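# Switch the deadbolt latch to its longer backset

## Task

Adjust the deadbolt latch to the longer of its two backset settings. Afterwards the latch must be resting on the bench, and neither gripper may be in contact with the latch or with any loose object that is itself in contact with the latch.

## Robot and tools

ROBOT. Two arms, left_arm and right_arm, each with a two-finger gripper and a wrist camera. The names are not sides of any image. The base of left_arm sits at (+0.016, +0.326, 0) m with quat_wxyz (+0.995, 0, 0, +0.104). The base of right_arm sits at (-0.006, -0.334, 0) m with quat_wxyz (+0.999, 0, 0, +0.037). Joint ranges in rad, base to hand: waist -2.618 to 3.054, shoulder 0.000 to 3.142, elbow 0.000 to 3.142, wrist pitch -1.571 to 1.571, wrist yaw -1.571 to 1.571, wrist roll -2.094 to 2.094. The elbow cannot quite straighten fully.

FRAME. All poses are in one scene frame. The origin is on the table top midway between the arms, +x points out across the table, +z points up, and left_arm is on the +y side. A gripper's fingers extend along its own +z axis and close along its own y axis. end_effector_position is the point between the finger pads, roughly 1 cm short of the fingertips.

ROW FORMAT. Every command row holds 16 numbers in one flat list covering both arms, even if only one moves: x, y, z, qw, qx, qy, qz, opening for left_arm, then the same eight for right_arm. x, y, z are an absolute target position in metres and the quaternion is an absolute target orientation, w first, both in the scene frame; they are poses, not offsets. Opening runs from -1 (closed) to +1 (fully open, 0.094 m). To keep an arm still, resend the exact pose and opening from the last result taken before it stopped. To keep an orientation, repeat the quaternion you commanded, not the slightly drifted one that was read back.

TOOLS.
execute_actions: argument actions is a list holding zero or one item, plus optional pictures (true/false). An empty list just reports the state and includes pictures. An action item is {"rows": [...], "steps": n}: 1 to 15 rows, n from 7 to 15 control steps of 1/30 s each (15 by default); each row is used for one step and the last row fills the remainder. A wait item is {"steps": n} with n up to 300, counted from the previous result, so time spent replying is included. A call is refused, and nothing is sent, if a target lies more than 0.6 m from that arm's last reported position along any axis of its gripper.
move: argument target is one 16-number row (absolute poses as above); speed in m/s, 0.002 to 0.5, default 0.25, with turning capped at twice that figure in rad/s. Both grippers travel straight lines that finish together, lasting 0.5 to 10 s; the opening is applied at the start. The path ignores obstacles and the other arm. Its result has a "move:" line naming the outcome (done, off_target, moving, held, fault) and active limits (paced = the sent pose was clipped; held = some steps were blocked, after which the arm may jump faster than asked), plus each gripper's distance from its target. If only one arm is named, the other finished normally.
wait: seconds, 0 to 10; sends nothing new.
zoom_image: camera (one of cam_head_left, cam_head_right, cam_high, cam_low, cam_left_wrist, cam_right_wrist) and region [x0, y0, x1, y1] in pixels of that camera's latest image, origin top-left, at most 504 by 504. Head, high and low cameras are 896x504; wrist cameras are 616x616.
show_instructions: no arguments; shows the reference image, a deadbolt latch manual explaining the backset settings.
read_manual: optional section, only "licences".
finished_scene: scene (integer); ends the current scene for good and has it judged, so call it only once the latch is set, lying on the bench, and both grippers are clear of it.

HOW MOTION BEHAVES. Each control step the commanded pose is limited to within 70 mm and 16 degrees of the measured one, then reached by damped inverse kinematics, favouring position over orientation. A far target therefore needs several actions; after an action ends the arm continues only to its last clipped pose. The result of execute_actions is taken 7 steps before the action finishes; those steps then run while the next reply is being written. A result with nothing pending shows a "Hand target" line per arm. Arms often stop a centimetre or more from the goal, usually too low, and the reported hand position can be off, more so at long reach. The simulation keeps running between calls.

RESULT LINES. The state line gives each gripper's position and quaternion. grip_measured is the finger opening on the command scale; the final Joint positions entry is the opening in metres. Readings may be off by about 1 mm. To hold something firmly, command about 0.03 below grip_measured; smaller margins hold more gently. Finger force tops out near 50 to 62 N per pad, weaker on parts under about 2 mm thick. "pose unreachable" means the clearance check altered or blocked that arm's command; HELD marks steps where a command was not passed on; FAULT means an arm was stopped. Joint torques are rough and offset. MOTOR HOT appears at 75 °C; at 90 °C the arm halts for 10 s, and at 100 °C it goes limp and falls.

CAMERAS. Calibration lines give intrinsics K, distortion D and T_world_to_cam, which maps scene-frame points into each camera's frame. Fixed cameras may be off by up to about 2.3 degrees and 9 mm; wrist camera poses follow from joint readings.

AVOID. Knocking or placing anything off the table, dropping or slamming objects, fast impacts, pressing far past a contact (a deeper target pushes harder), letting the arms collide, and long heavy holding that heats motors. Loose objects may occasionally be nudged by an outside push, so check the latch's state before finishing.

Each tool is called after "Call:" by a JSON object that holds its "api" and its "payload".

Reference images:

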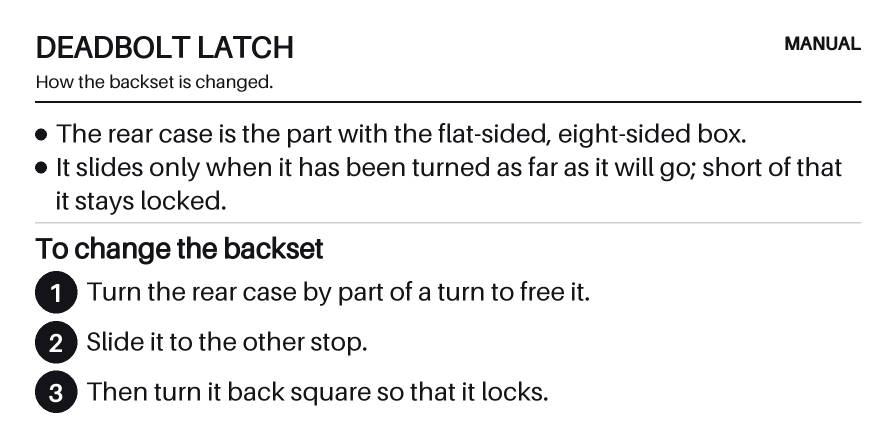

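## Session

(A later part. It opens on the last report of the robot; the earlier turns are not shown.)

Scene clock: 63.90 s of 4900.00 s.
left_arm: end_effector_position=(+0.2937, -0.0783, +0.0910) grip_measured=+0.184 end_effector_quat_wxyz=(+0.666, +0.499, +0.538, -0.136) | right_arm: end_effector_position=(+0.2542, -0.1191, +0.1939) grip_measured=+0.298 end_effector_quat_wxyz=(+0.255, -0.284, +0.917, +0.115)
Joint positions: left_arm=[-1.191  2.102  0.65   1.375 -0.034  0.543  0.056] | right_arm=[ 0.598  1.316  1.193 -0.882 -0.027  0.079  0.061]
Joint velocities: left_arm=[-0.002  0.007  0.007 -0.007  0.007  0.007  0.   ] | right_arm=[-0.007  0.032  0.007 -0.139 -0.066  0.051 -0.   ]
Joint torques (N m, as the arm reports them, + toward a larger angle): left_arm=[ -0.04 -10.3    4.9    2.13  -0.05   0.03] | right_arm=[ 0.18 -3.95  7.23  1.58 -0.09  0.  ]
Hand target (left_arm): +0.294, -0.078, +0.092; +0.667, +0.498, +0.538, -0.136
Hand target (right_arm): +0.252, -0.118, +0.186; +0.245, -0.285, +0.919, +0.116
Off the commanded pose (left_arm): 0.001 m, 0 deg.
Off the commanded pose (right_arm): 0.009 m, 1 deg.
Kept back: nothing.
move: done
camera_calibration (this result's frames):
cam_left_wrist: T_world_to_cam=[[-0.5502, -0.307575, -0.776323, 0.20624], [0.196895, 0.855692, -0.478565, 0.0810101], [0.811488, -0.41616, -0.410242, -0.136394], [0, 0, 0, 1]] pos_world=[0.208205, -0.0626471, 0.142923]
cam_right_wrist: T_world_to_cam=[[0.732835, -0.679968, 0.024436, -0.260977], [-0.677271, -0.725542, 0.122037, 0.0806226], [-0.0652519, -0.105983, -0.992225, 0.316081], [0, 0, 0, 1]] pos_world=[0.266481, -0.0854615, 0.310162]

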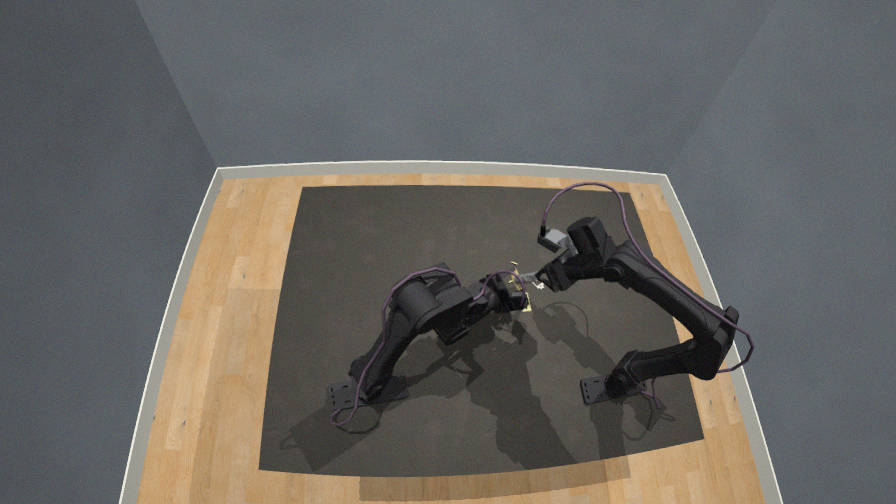

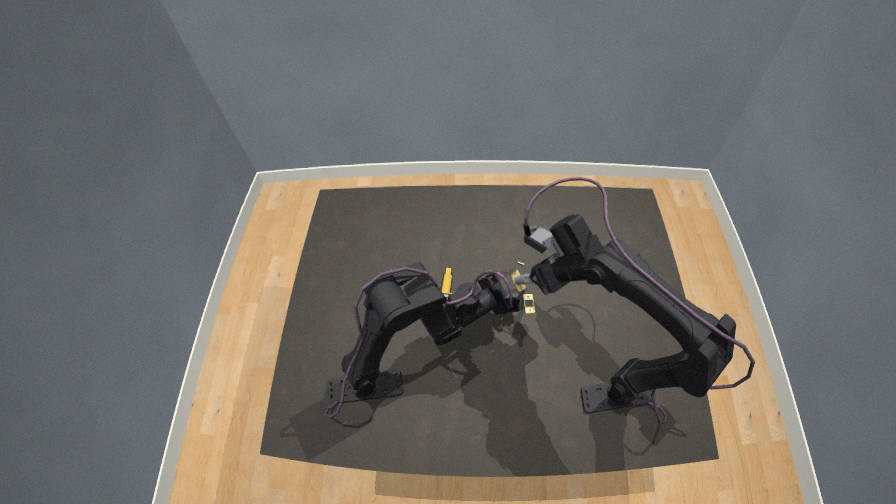

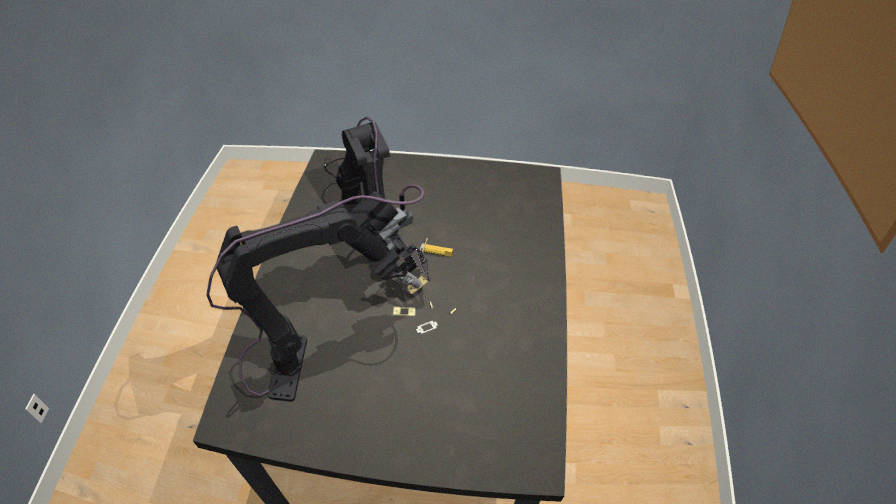

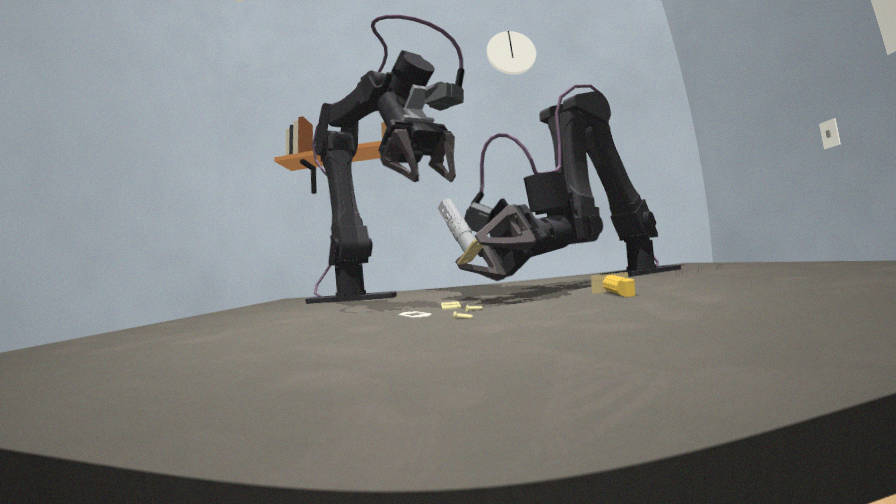

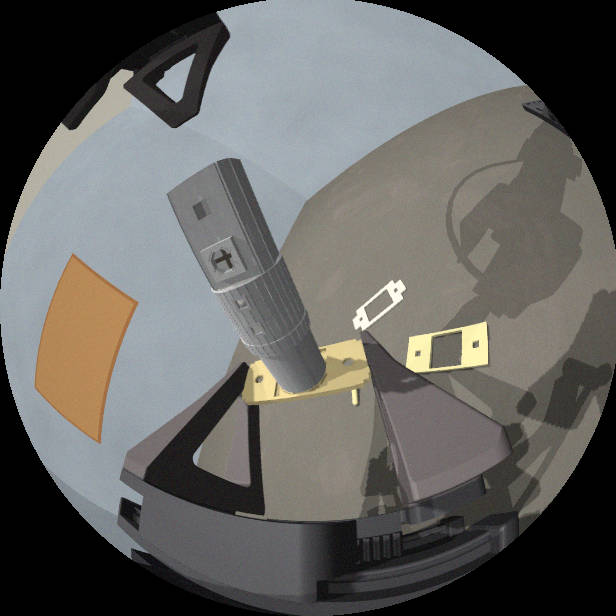

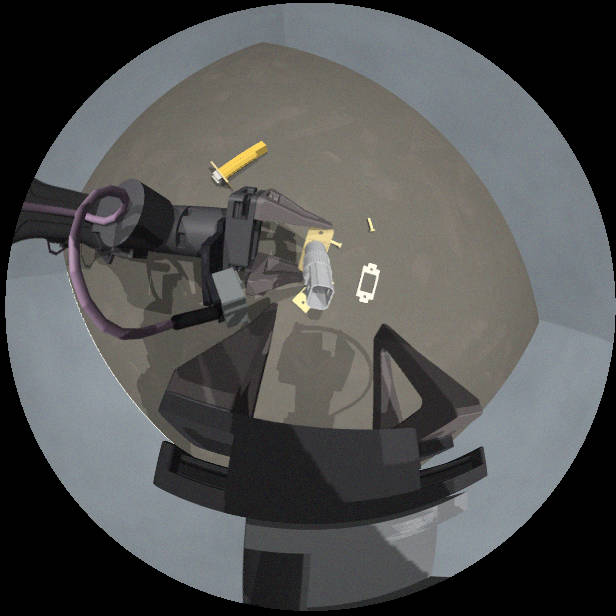

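Call:
{"api": "move", "payload": {"target": [0.2938, -0.0783, 0.0918, 0.667, 0.498, 0.538, -0.136, 0.10, 0.274, -0.0927, 0.151, 0.2453, -0.2853, 0.9194, 0.1167, 0.3], "speed": 0.04}}

Scene clock: 67.83 s of 4900.00 s.
left_arm: end_effector_position=(+0.2937, -0.0783, +0.0906) grip_measured=+0.184 end_effector_quat_wxyz=(+0.665, +0.499, +0.539, -0.136) | right_arm: end_effector_position=(+0.2774, -0.0940, +0.1602) grip_measured=+0.298 end_effector_quat_wxyz=(+0.254, -0.284, +0.917, +0.118)
Joint positions: left_arm=[-1.191  2.102  0.65   1.373 -0.034  0.543  0.056] | right_arm=[ 0.612  1.441  1.159 -0.723 -0.028  0.092  0.061]
Joint velocities: left_arm=[ 0.012  0.017  0.002  0.066 -0.022 -0.051 -0.001] | right_arm=[-0.012 -0.022 -0.002  0.007 -0.051 -0.022  0.   ]
Joint torques (N m, as the arm reports them, + toward a larger angle): left_arm=[ -0.03 -10.29   4.93   2.15  -0.06   0.03] | right_arm=[ 0.49 -5.29  7.23  1.68  0.01  0.03]
Hand target (left_arm): +0.294, -0.078, +0.092; +0.667, +0.498, +0.538, -0.136
Hand target (right_arm): +0.274, -0.093, +0.152; +0.245, -0.285, +0.919, +0.117
Off the commanded pose (left_arm): 0.001 m, 0 deg.
Off the commanded pose (right_arm): 0.010 m, 1 deg.
Kept back: nothing.
move: done
camera_calibration (this result's frames):
cam_left_wrist: T_world_to_cam=[[-0.550857, -0.306589, -0.776248, 0.206209], [0.19649, 0.856299, -0.477644, 0.0808942], [0.81114, -0.415639, -0.411456, -0.136272], [0, 0, 0, 1]] pos_world=[0.208232, -0.0626883, 0.142637]
cam_right_wrist: T_world_to_cam=[[0.734748, -0.678126, 0.0170366, -0.259301], [-0.674758, -0.728059, 0.120965, 0.117875], [-0.0696258, -0.100374, -0.992511, 0.288679], [0, 0, 0, 1]] pos_world=[0.290157, -0.0610431, 0.276676]

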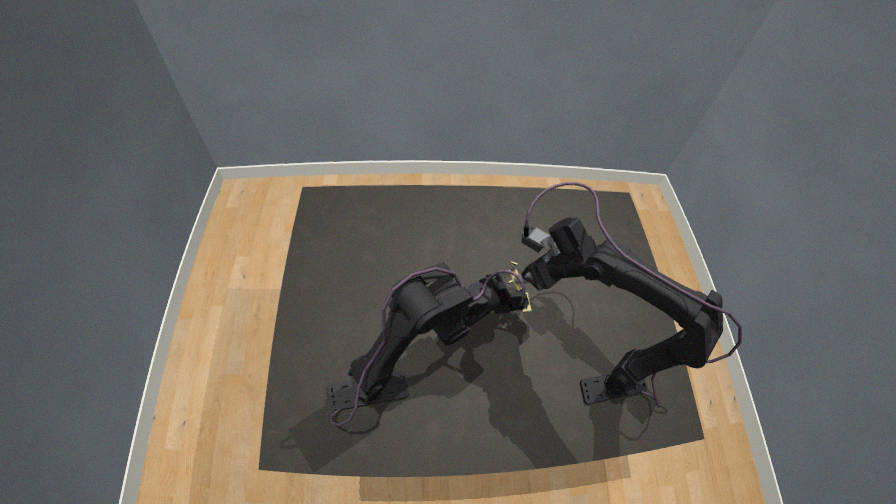

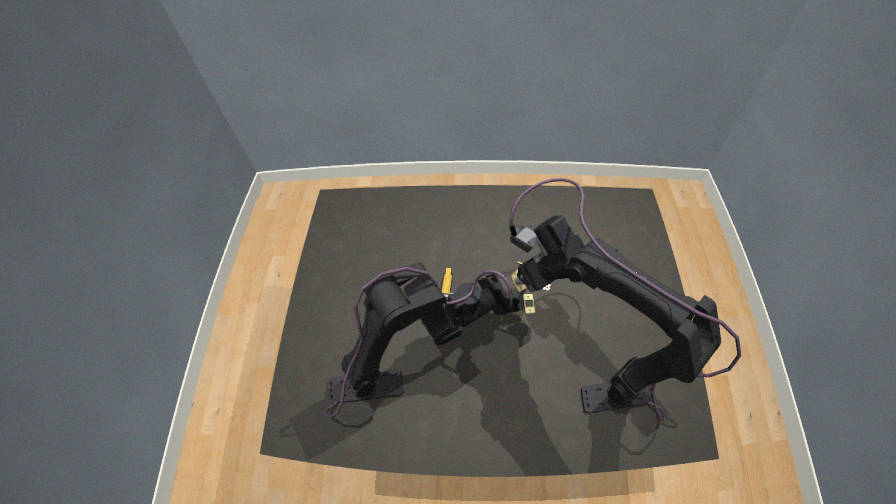

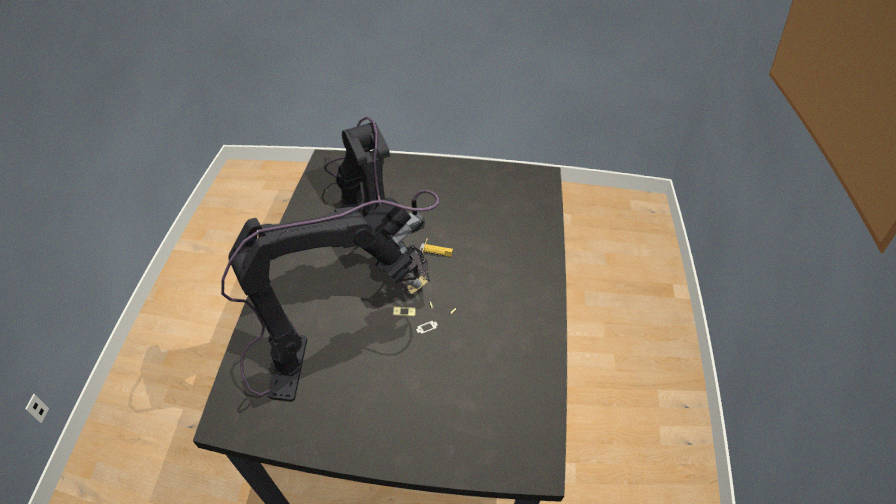

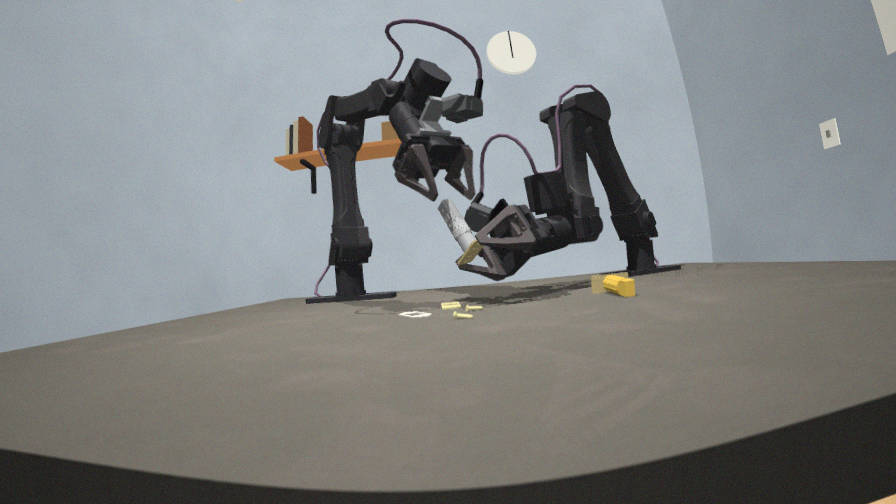

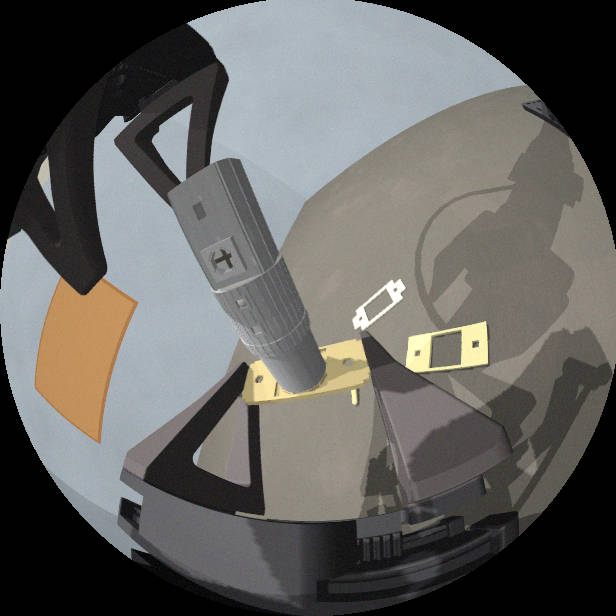

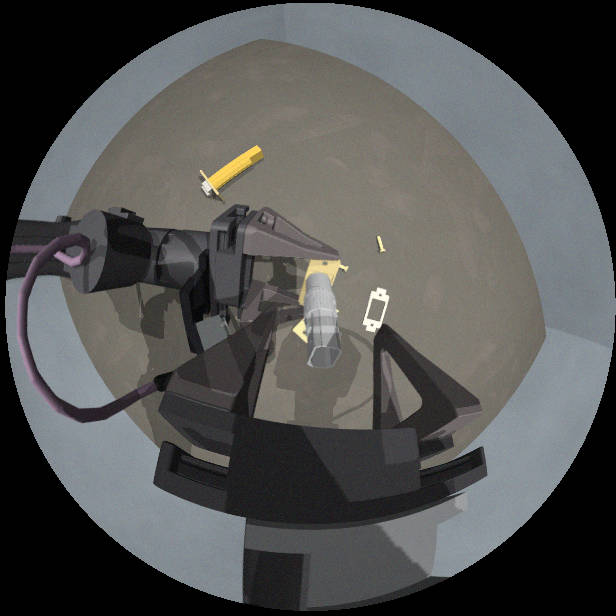

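Call:
{"api": "zoom_image", "payload": {"camera": "cam_right_wrist", "region": [200, 230, 440, 470]}}

Region (200, 230, 440, 470) of cam_right_wrist's 616x616 image, scaled by 2.100, with more detail than that image has.

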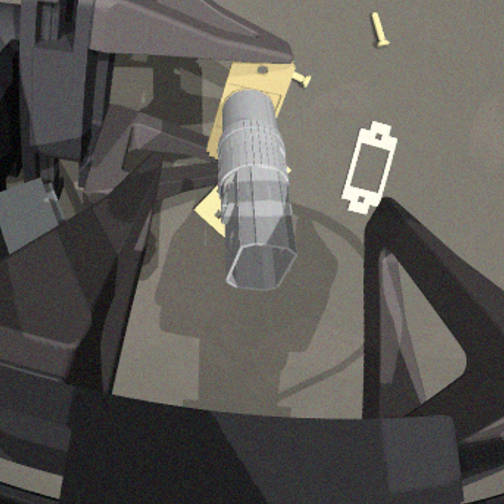

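Call:
{"api": "move", "payload": {"target": [0.2938, -0.0783, 0.0918, 0.667, 0.498, 0.538, -0.136, 0.10, 0.2862, -0.0862, 0.134, 0.2453, -0.2853, 0.9194, 0.1167, 0.3], "speed": 0.04}}

Scene clock: 69.57 s of 4900.00 s.
left_arm: end_effector_position=(+0.2937, -0.0782, +0.0904) grip_measured=+0.184 end_effector_quat_wxyz=(+0.665, +0.499, +0.539, -0.136) | right_arm: end_effector_position=(+0.2882, -0.0852, +0.1428) grip_measured=+0.298 end_effector_quat_wxyz=(+0.253, -0.284, +0.917, +0.118)
Joint positions: left_arm=[-1.191  2.102  0.65   1.373 -0.034  0.543  0.056] | right_arm=[ 0.612  1.501  1.144 -0.648 -0.028  0.092  0.061]
Joint velocities: left_arm=[-0.002 -0.012  0.007 -0.022  0.007 -0.022  0.   ] | right_arm=[-0.012  0.002 -0.017  0.022  0.022  0.007 -0.001]
Joint torques (N m, as the arm reports them, + toward a larger angle): left_arm=[ -0.03 -10.29   4.89   2.16  -0.05   0.01] | right_arm=[-0.09 -5.9   7.31  1.65 -0.04 -0.04]
Hand target (left_arm): +0.294, -0.078, +0.092; +0.667, +0.498, +0.538, -0.136
Hand target (right_arm): +0.286, -0.086, +0.134; +0.245, -0.285, +0.919, +0.117
Off the commanded pose (left_arm): 0.001 m, 0 deg.
Off the commanded pose (right_arm): 0.009 m, 1 deg.
Kept back: nothing.
move: done
camera_calibration (this result's frames):
cam_left_wrist: T_world_to_cam=[[-0.551185, -0.306096, -0.776209, 0.206193], [0.196289, 0.856602, -0.477183, 0.0808362], [0.810966, -0.415377, -0.412063, -0.136212], [0, 0, 0, 1]] pos_world=[0.208246, -0.0627088, 0.142494]
cam_right_wrist: T_world_to_cam=[[0.734758, -0.678118, 0.0169303, -0.260938], [-0.674686, -0.728, 0.121715, 0.133595], [-0.0702119, -0.100854, -0.992421, 0.27314], [0, 0, 0, 1]] pos_world=[0.301039, -0.0521422, 0.259227]

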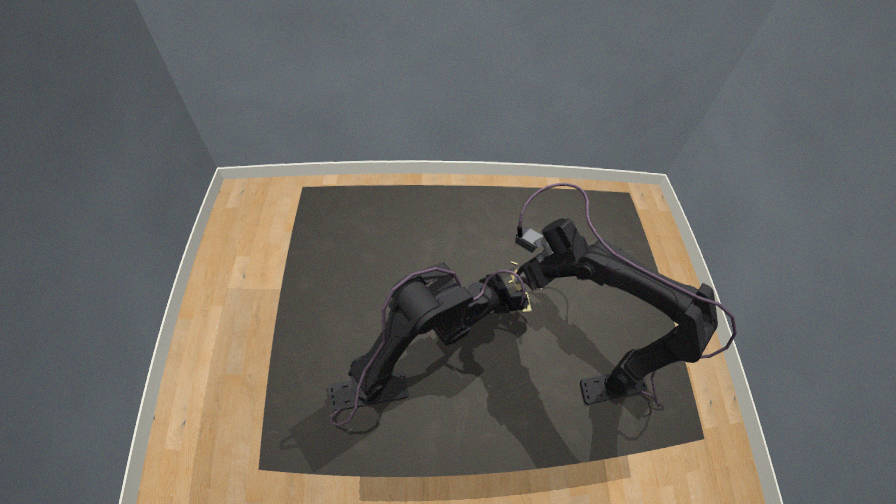

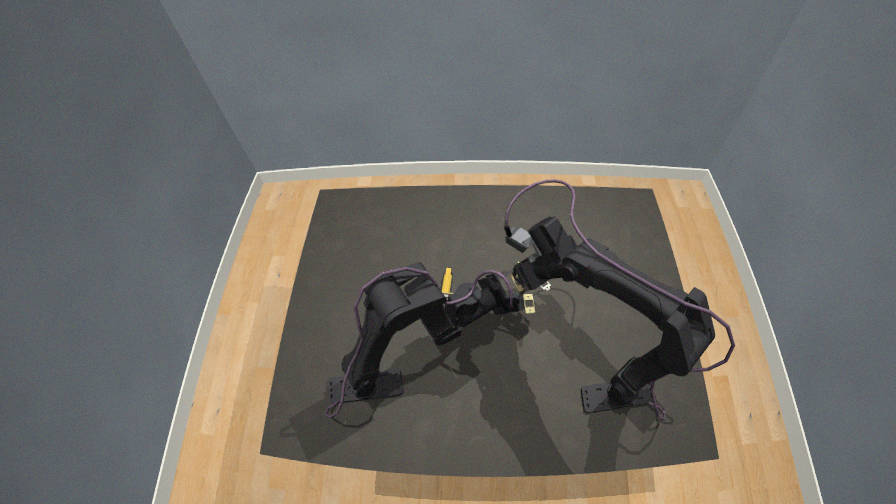

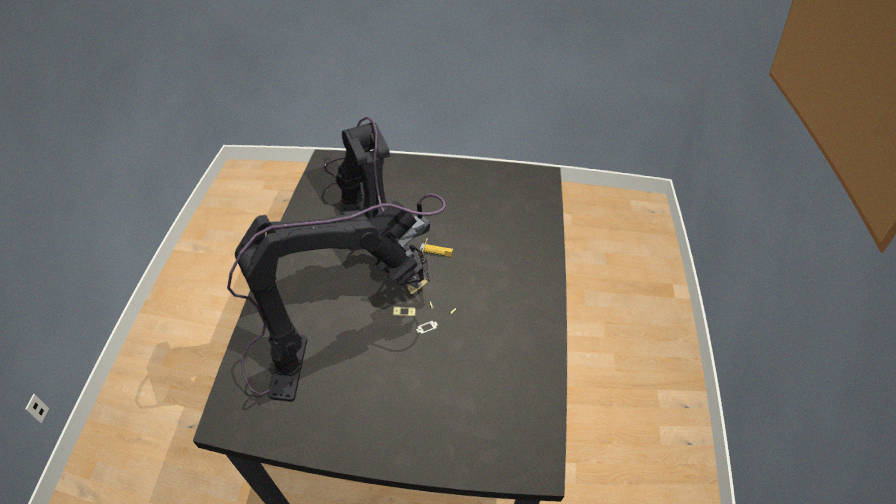

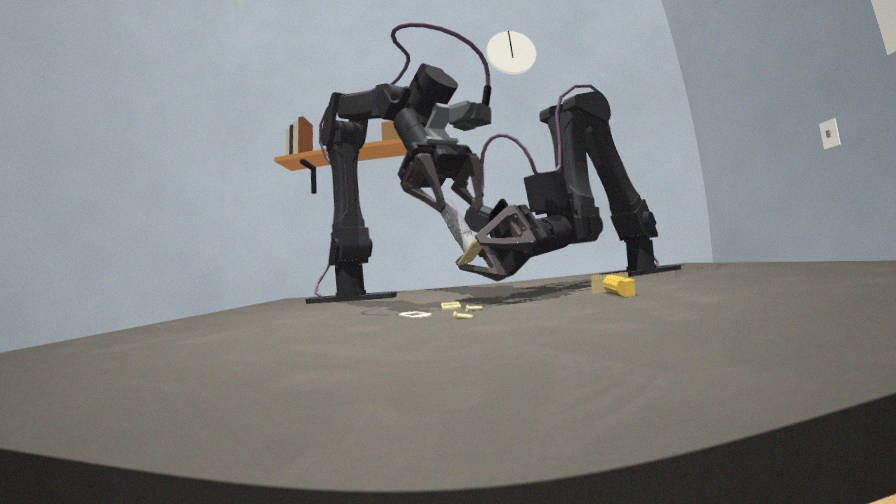

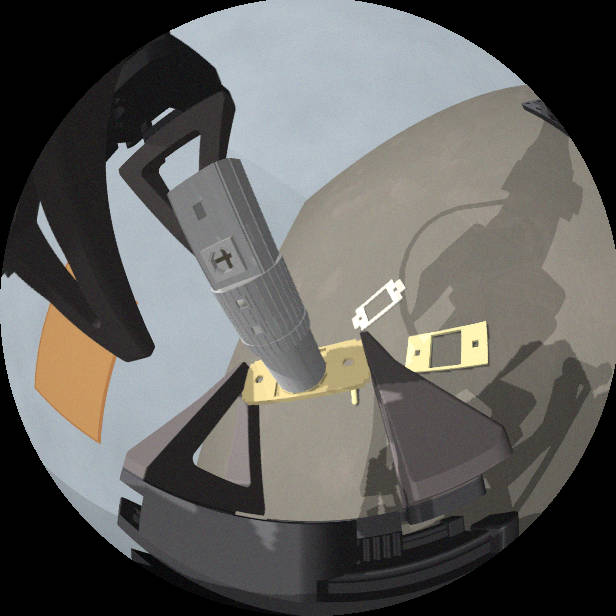

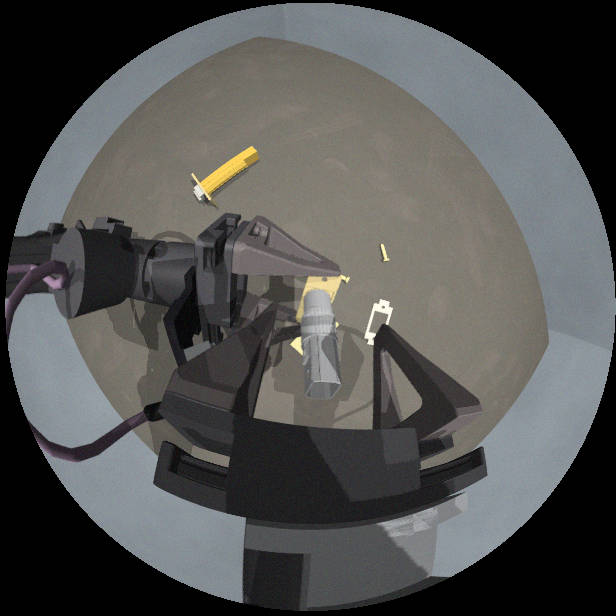

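Call:
{"api": "zoom_image", "payload": {"camera": "cam_left_wrist", "region": [80, 120, 340, 400]}}

Region (80, 120, 340, 400) of cam_left_wrist's 616x616 image, scaled by 1.800, with more detail than that image has; it fills the left 468 columns of this view, and the rest is white.

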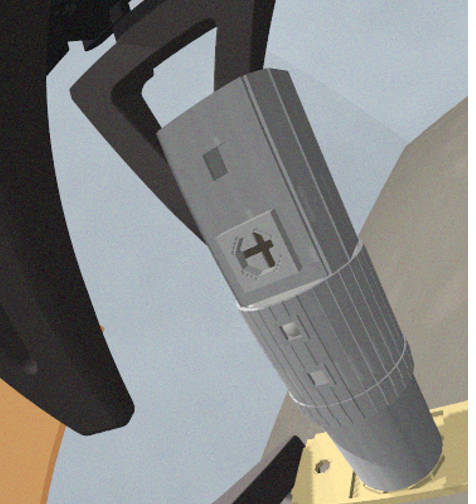

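Call:
{"api": "zoom_image", "payload": {"camera": "cam_low", "region": [390, 130, 550, 290]}}

Region (390, 130, 550, 290) of cam_low's 896x504 image, scaled by 3.150, with more detail than that image has.

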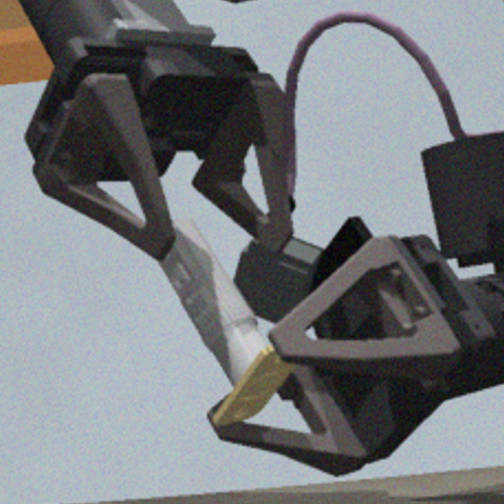

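Call:
{"api": "zoom_image", "payload": {"camera": "cam_high", "region": [330, 190, 490, 310]}}

Region (330, 190, 490, 310) of cam_high's 896x504 image, scaled by 3.150, with more detail than that image has; it fills the top 378 rows of this view, and the rest is white.

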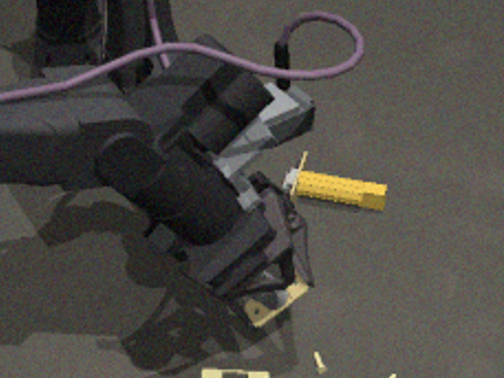

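Call:
{"api": "zoom_image", "payload": {"camera": "cam_right_wrist", "region": [230, 260, 430, 460]}}

Region (230, 260, 430, 460) of cam_right_wrist's 616x616 image, scaled by 2.520, with more detail than that image has.

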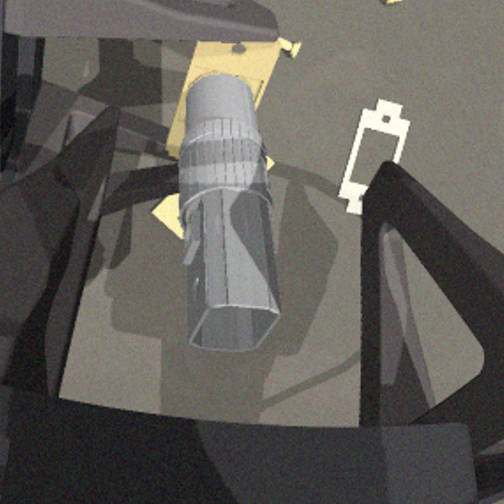

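Call:
{"api": "move", "payload": {"target": [0.2938, -0.0783, 0.0918, 0.667, 0.498, 0.538, -0.136, 0.10, 0.281, -0.0916, 0.158, 0.2453, -0.2853, 0.9194, 0.1167, 0.3], "speed": 0.04}}

Scene clock: 72.80 s of 4900.00 s.
left_arm: end_effector_position=(+0.2937, -0.0782, +0.0903) grip_measured=+0.184 end_effector_quat_wxyz=(+0.665, +0.499, +0.539, -0.136) | right_arm: end_effector_position=(+0.2763, -0.0949, +0.1380) grip_measured=+0.298 end_effector_quat_wxyz=(+0.227, -0.286, +0.925, +0.107)
Joint positions: left_arm=[-1.191  2.102  0.65   1.372 -0.034  0.543  0.056] | right_arm=[ 0.612  1.489  1.144 -0.719 -0.028  0.092  0.061]
Joint velocities: left_arm=[ 0.002  0.002  0.012 -0.007  0.007  0.007 -0.001] | right_arm=[ 0.017 -0.017 -0.007 -0.022  0.007 -0.007 -0.001]
Joint torques (N m, as the arm reports them, + toward a larger angle): left_arm=[ -0.02 -10.26   4.91   2.16  -0.04   0.02] | right_arm=[-0.22 -7.9  12.44  1.32 -0.05 -0.05]
Hand target (left_arm): +0.294, -0.078, +0.092; +0.667, +0.498, +0.538, -0.136
Hand target (right_arm): +0.281, -0.092, +0.158; +0.245, -0.285, +0.919, +0.117
Off the commanded pose (left_arm): 0.002 m, 0 deg.
Off the commanded pose (right_arm): 0.021 m, 2 deg.
Kept back: nothing.
move: off_target (right_arm)
camera_calibration (this result's frames):
cam_left_wrist: T_world_to_cam=[[-0.551513, -0.305603, -0.77617, 0.206177], [0.196087, 0.856905, -0.476722, 0.0807781], [0.810792, -0.415115, -0.41267, -0.136151], [0, 0, 0, 1]] pos_world=[0.20826, -0.0627292, 0.142351]
cam_right_wrist: T_world_to_cam=[[0.735344, -0.677639, 0.00866338, -0.257683], [-0.667789, -0.722358, 0.179601, 0.109653], [-0.115447, -0.137854, -0.983701, 0.274365], [0, 0, 0, 1]] pos_world=[0.294386, -0.0575846, 0.252432]

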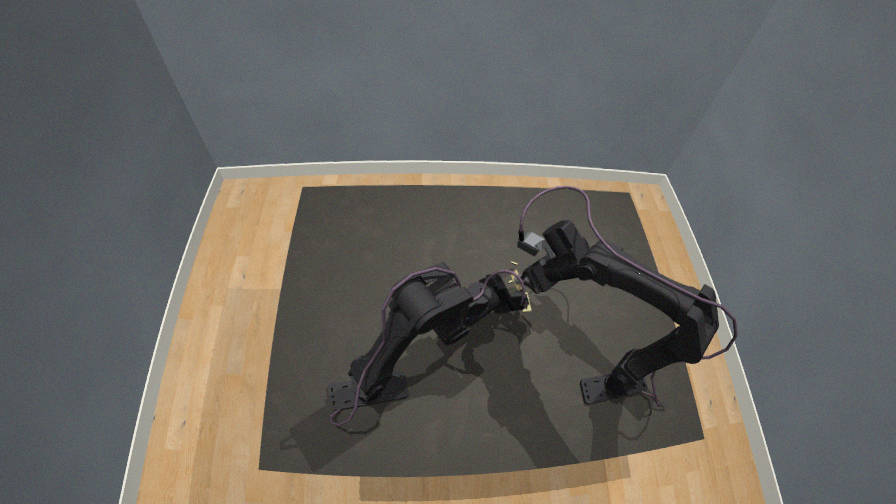

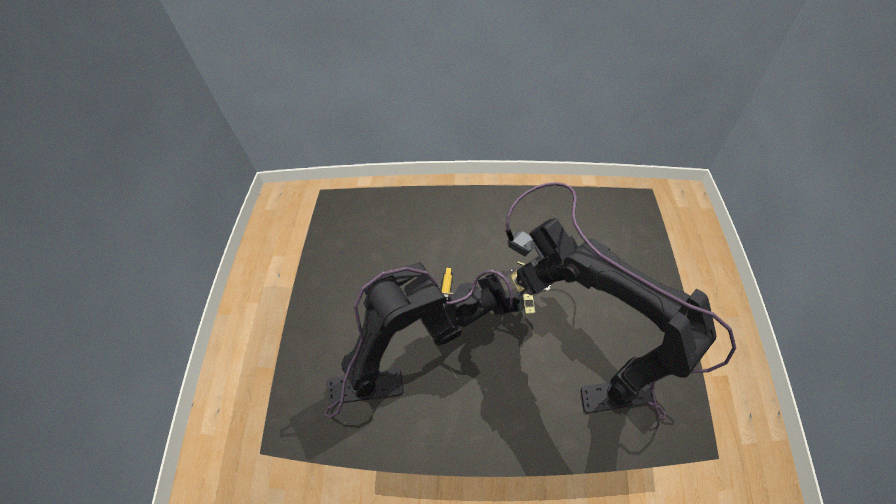

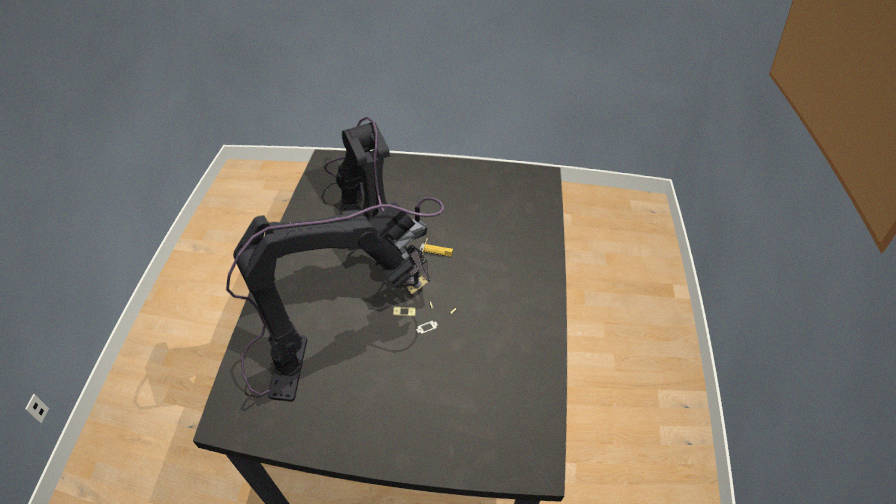

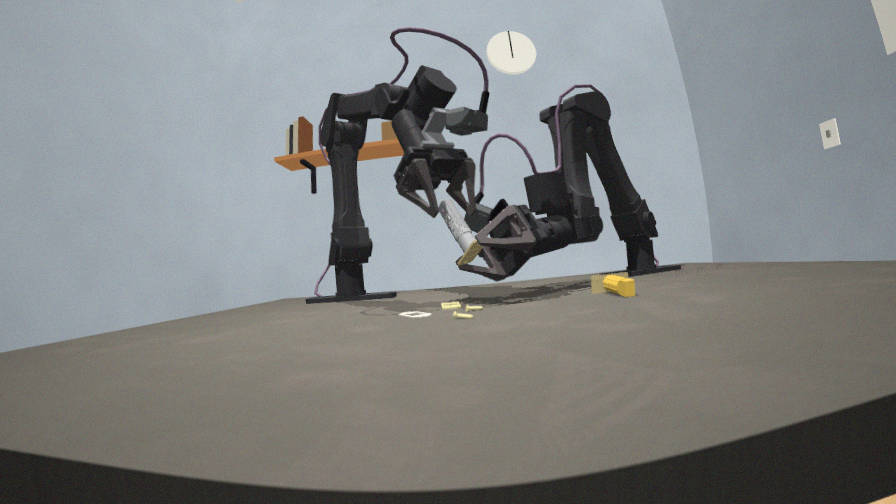

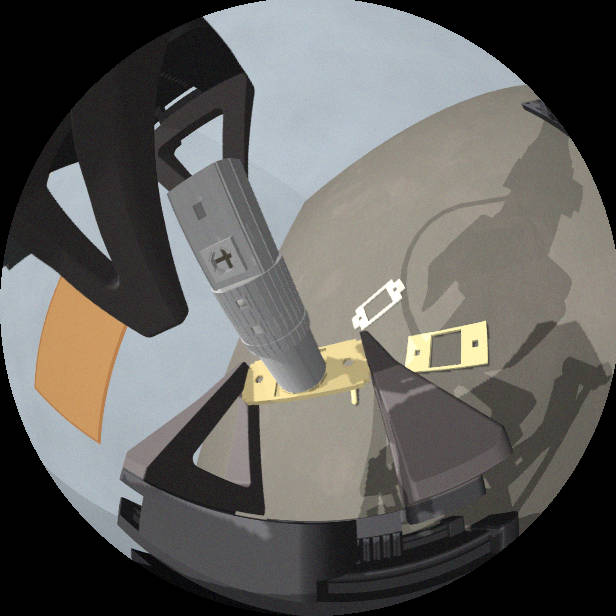

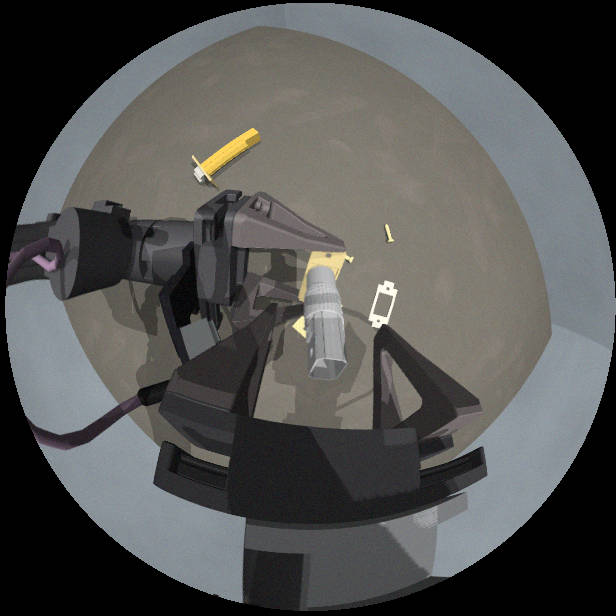

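Call:
{"api": "zoom_image", "payload": {"camera": "cam_right_wrist", "region": [230, 240, 430, 440]}}

Region (230, 240, 430, 440) of cam_right_wrist's 616x616 image, scaled by 2.520, with more detail than that image has.

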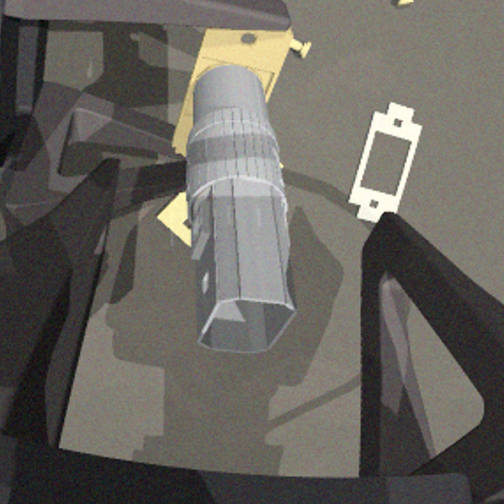

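Call:
{"api": "move", "payload": {"target": [0.2938, -0.0783, 0.0918, 0.667, 0.498, 0.538, -0.136, 0.10, 0.274, -0.097, 0.170, 0.2453, -0.2853, 0.9194, 0.1167, 0.3], "speed": 0.08}}

Scene clock: 74.67 s of 4900.00 s.
left_arm: end_effector_position=(+0.2937, -0.0782, +0.0901) grip_measured=+0.184 end_effector_quat_wxyz=(+0.664, +0.500, +0.539, -0.136) | right_arm: end_effector_position=(+0.2726, -0.0979, +0.1559) grip_measured=+0.298 end_effector_quat_wxyz=(+0.235, -0.286, +0.923, +0.111)
Joint positions: left_arm=[-1.191  2.102  0.65   1.371 -0.034  0.543  0.056] | right_arm=[ 0.612  1.452  1.173 -0.768 -0.028  0.092  0.061]
Joint velocities: left_arm=[-0.007  0.022 -0.002 -0.037  0.007 -0.022  0.001] | right_arm=[-0.007 -0.017  0.002  0.007  0.007 -0.022 -0.   ]
Joint torques (N m, as the arm reports them, + toward a larger angle): left_arm=[ -0.02 -10.33   4.89   2.18  -0.05   0.01] | right_arm=[-0.28 -7.28 11.54  1.34 -0.05 -0.07]
Hand target (left_arm): +0.294, -0.078, +0.092; +0.667, +0.498, +0.538, -0.136
Hand target (right_arm): +0.274, -0.097, +0.170; +0.246, -0.285, +0.919, +0.117
Off the commanded pose (left_arm): 0.002 m, 0 deg.
Off the commanded pose (right_arm): 0.014 m, 1 deg.
Kept back: nothing.
move: off_target (right_arm)
camera_calibration (this result's frames):
cam_left_wrist: T_world_to_cam=[[-0.551842, -0.30511, -0.77613, 0.206161], [0.195885, 0.857207, -0.476261, 0.08072], [0.810617, -0.414853, -0.413276, -0.13609], [0, 0, 0, 1]] pos_world=[0.208273, -0.0627495, 0.142208]
cam_right_wrist: T_world_to_cam=[[0.735209, -0.677749, 0.0111213, -0.257533], [-0.670112, -0.724259, 0.162479, 0.104963], [-0.102065, -0.126908, -0.986649, 0.288986], [0, 0, 0, 1]] pos_world=[0.289173, -0.0618482, 0.270938]

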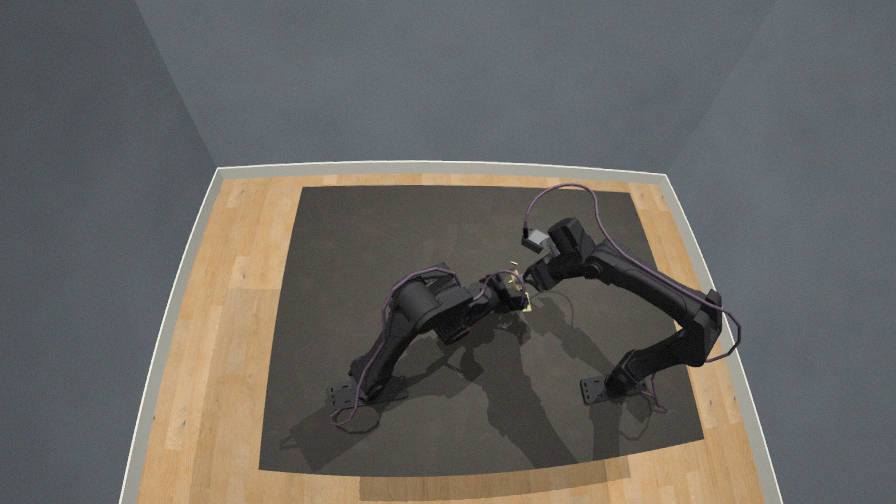

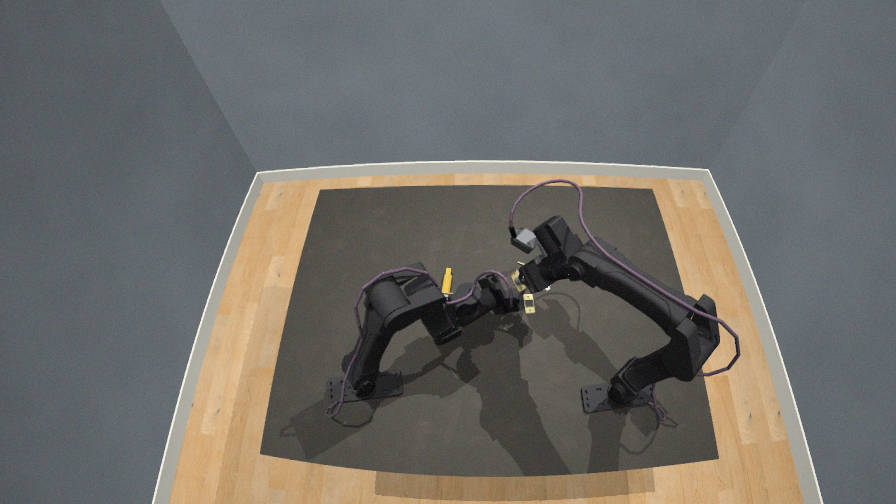

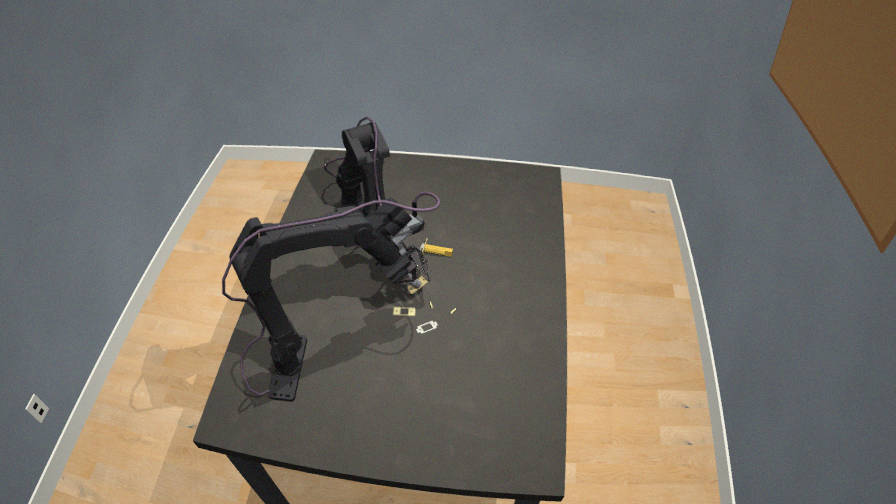

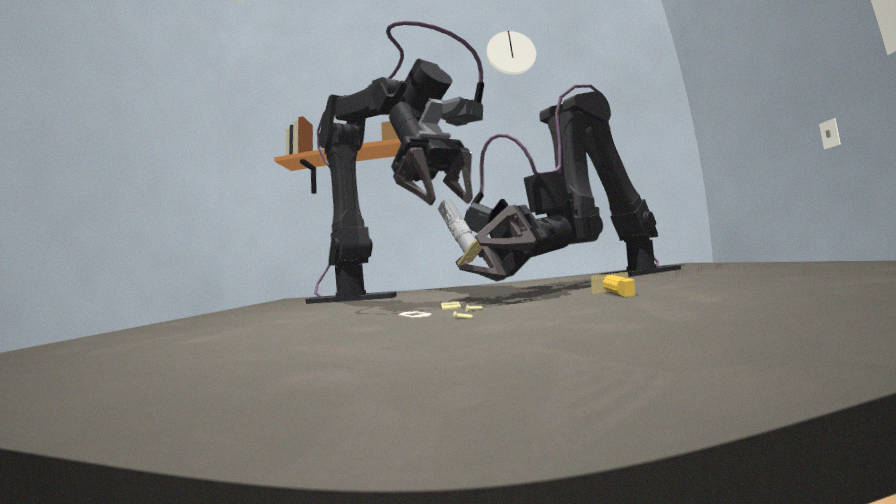

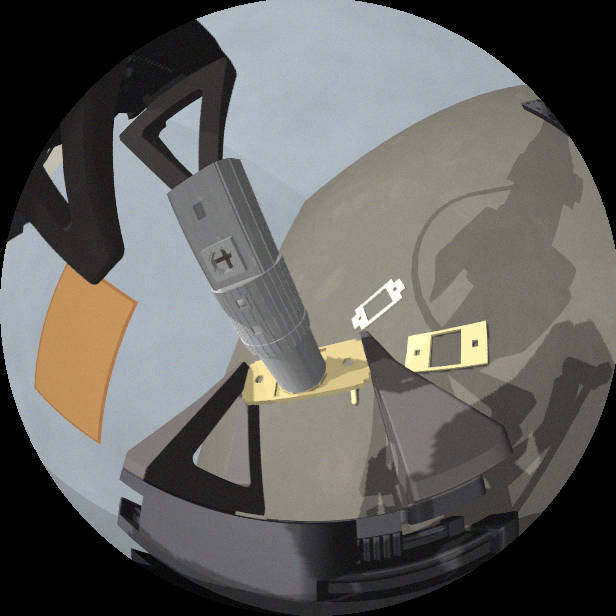

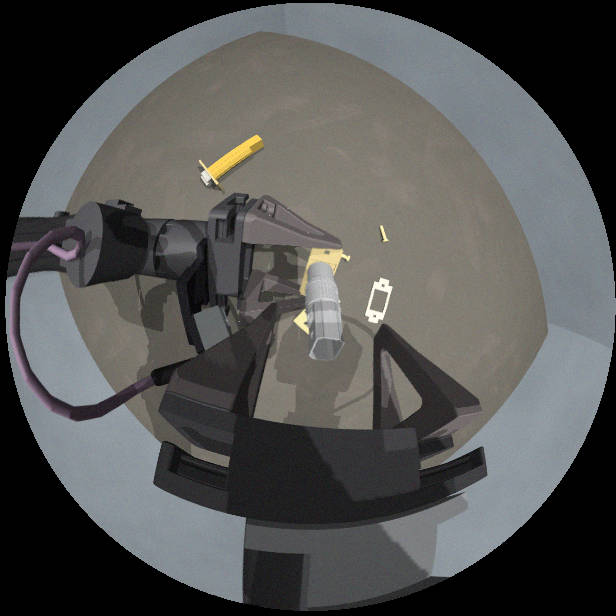

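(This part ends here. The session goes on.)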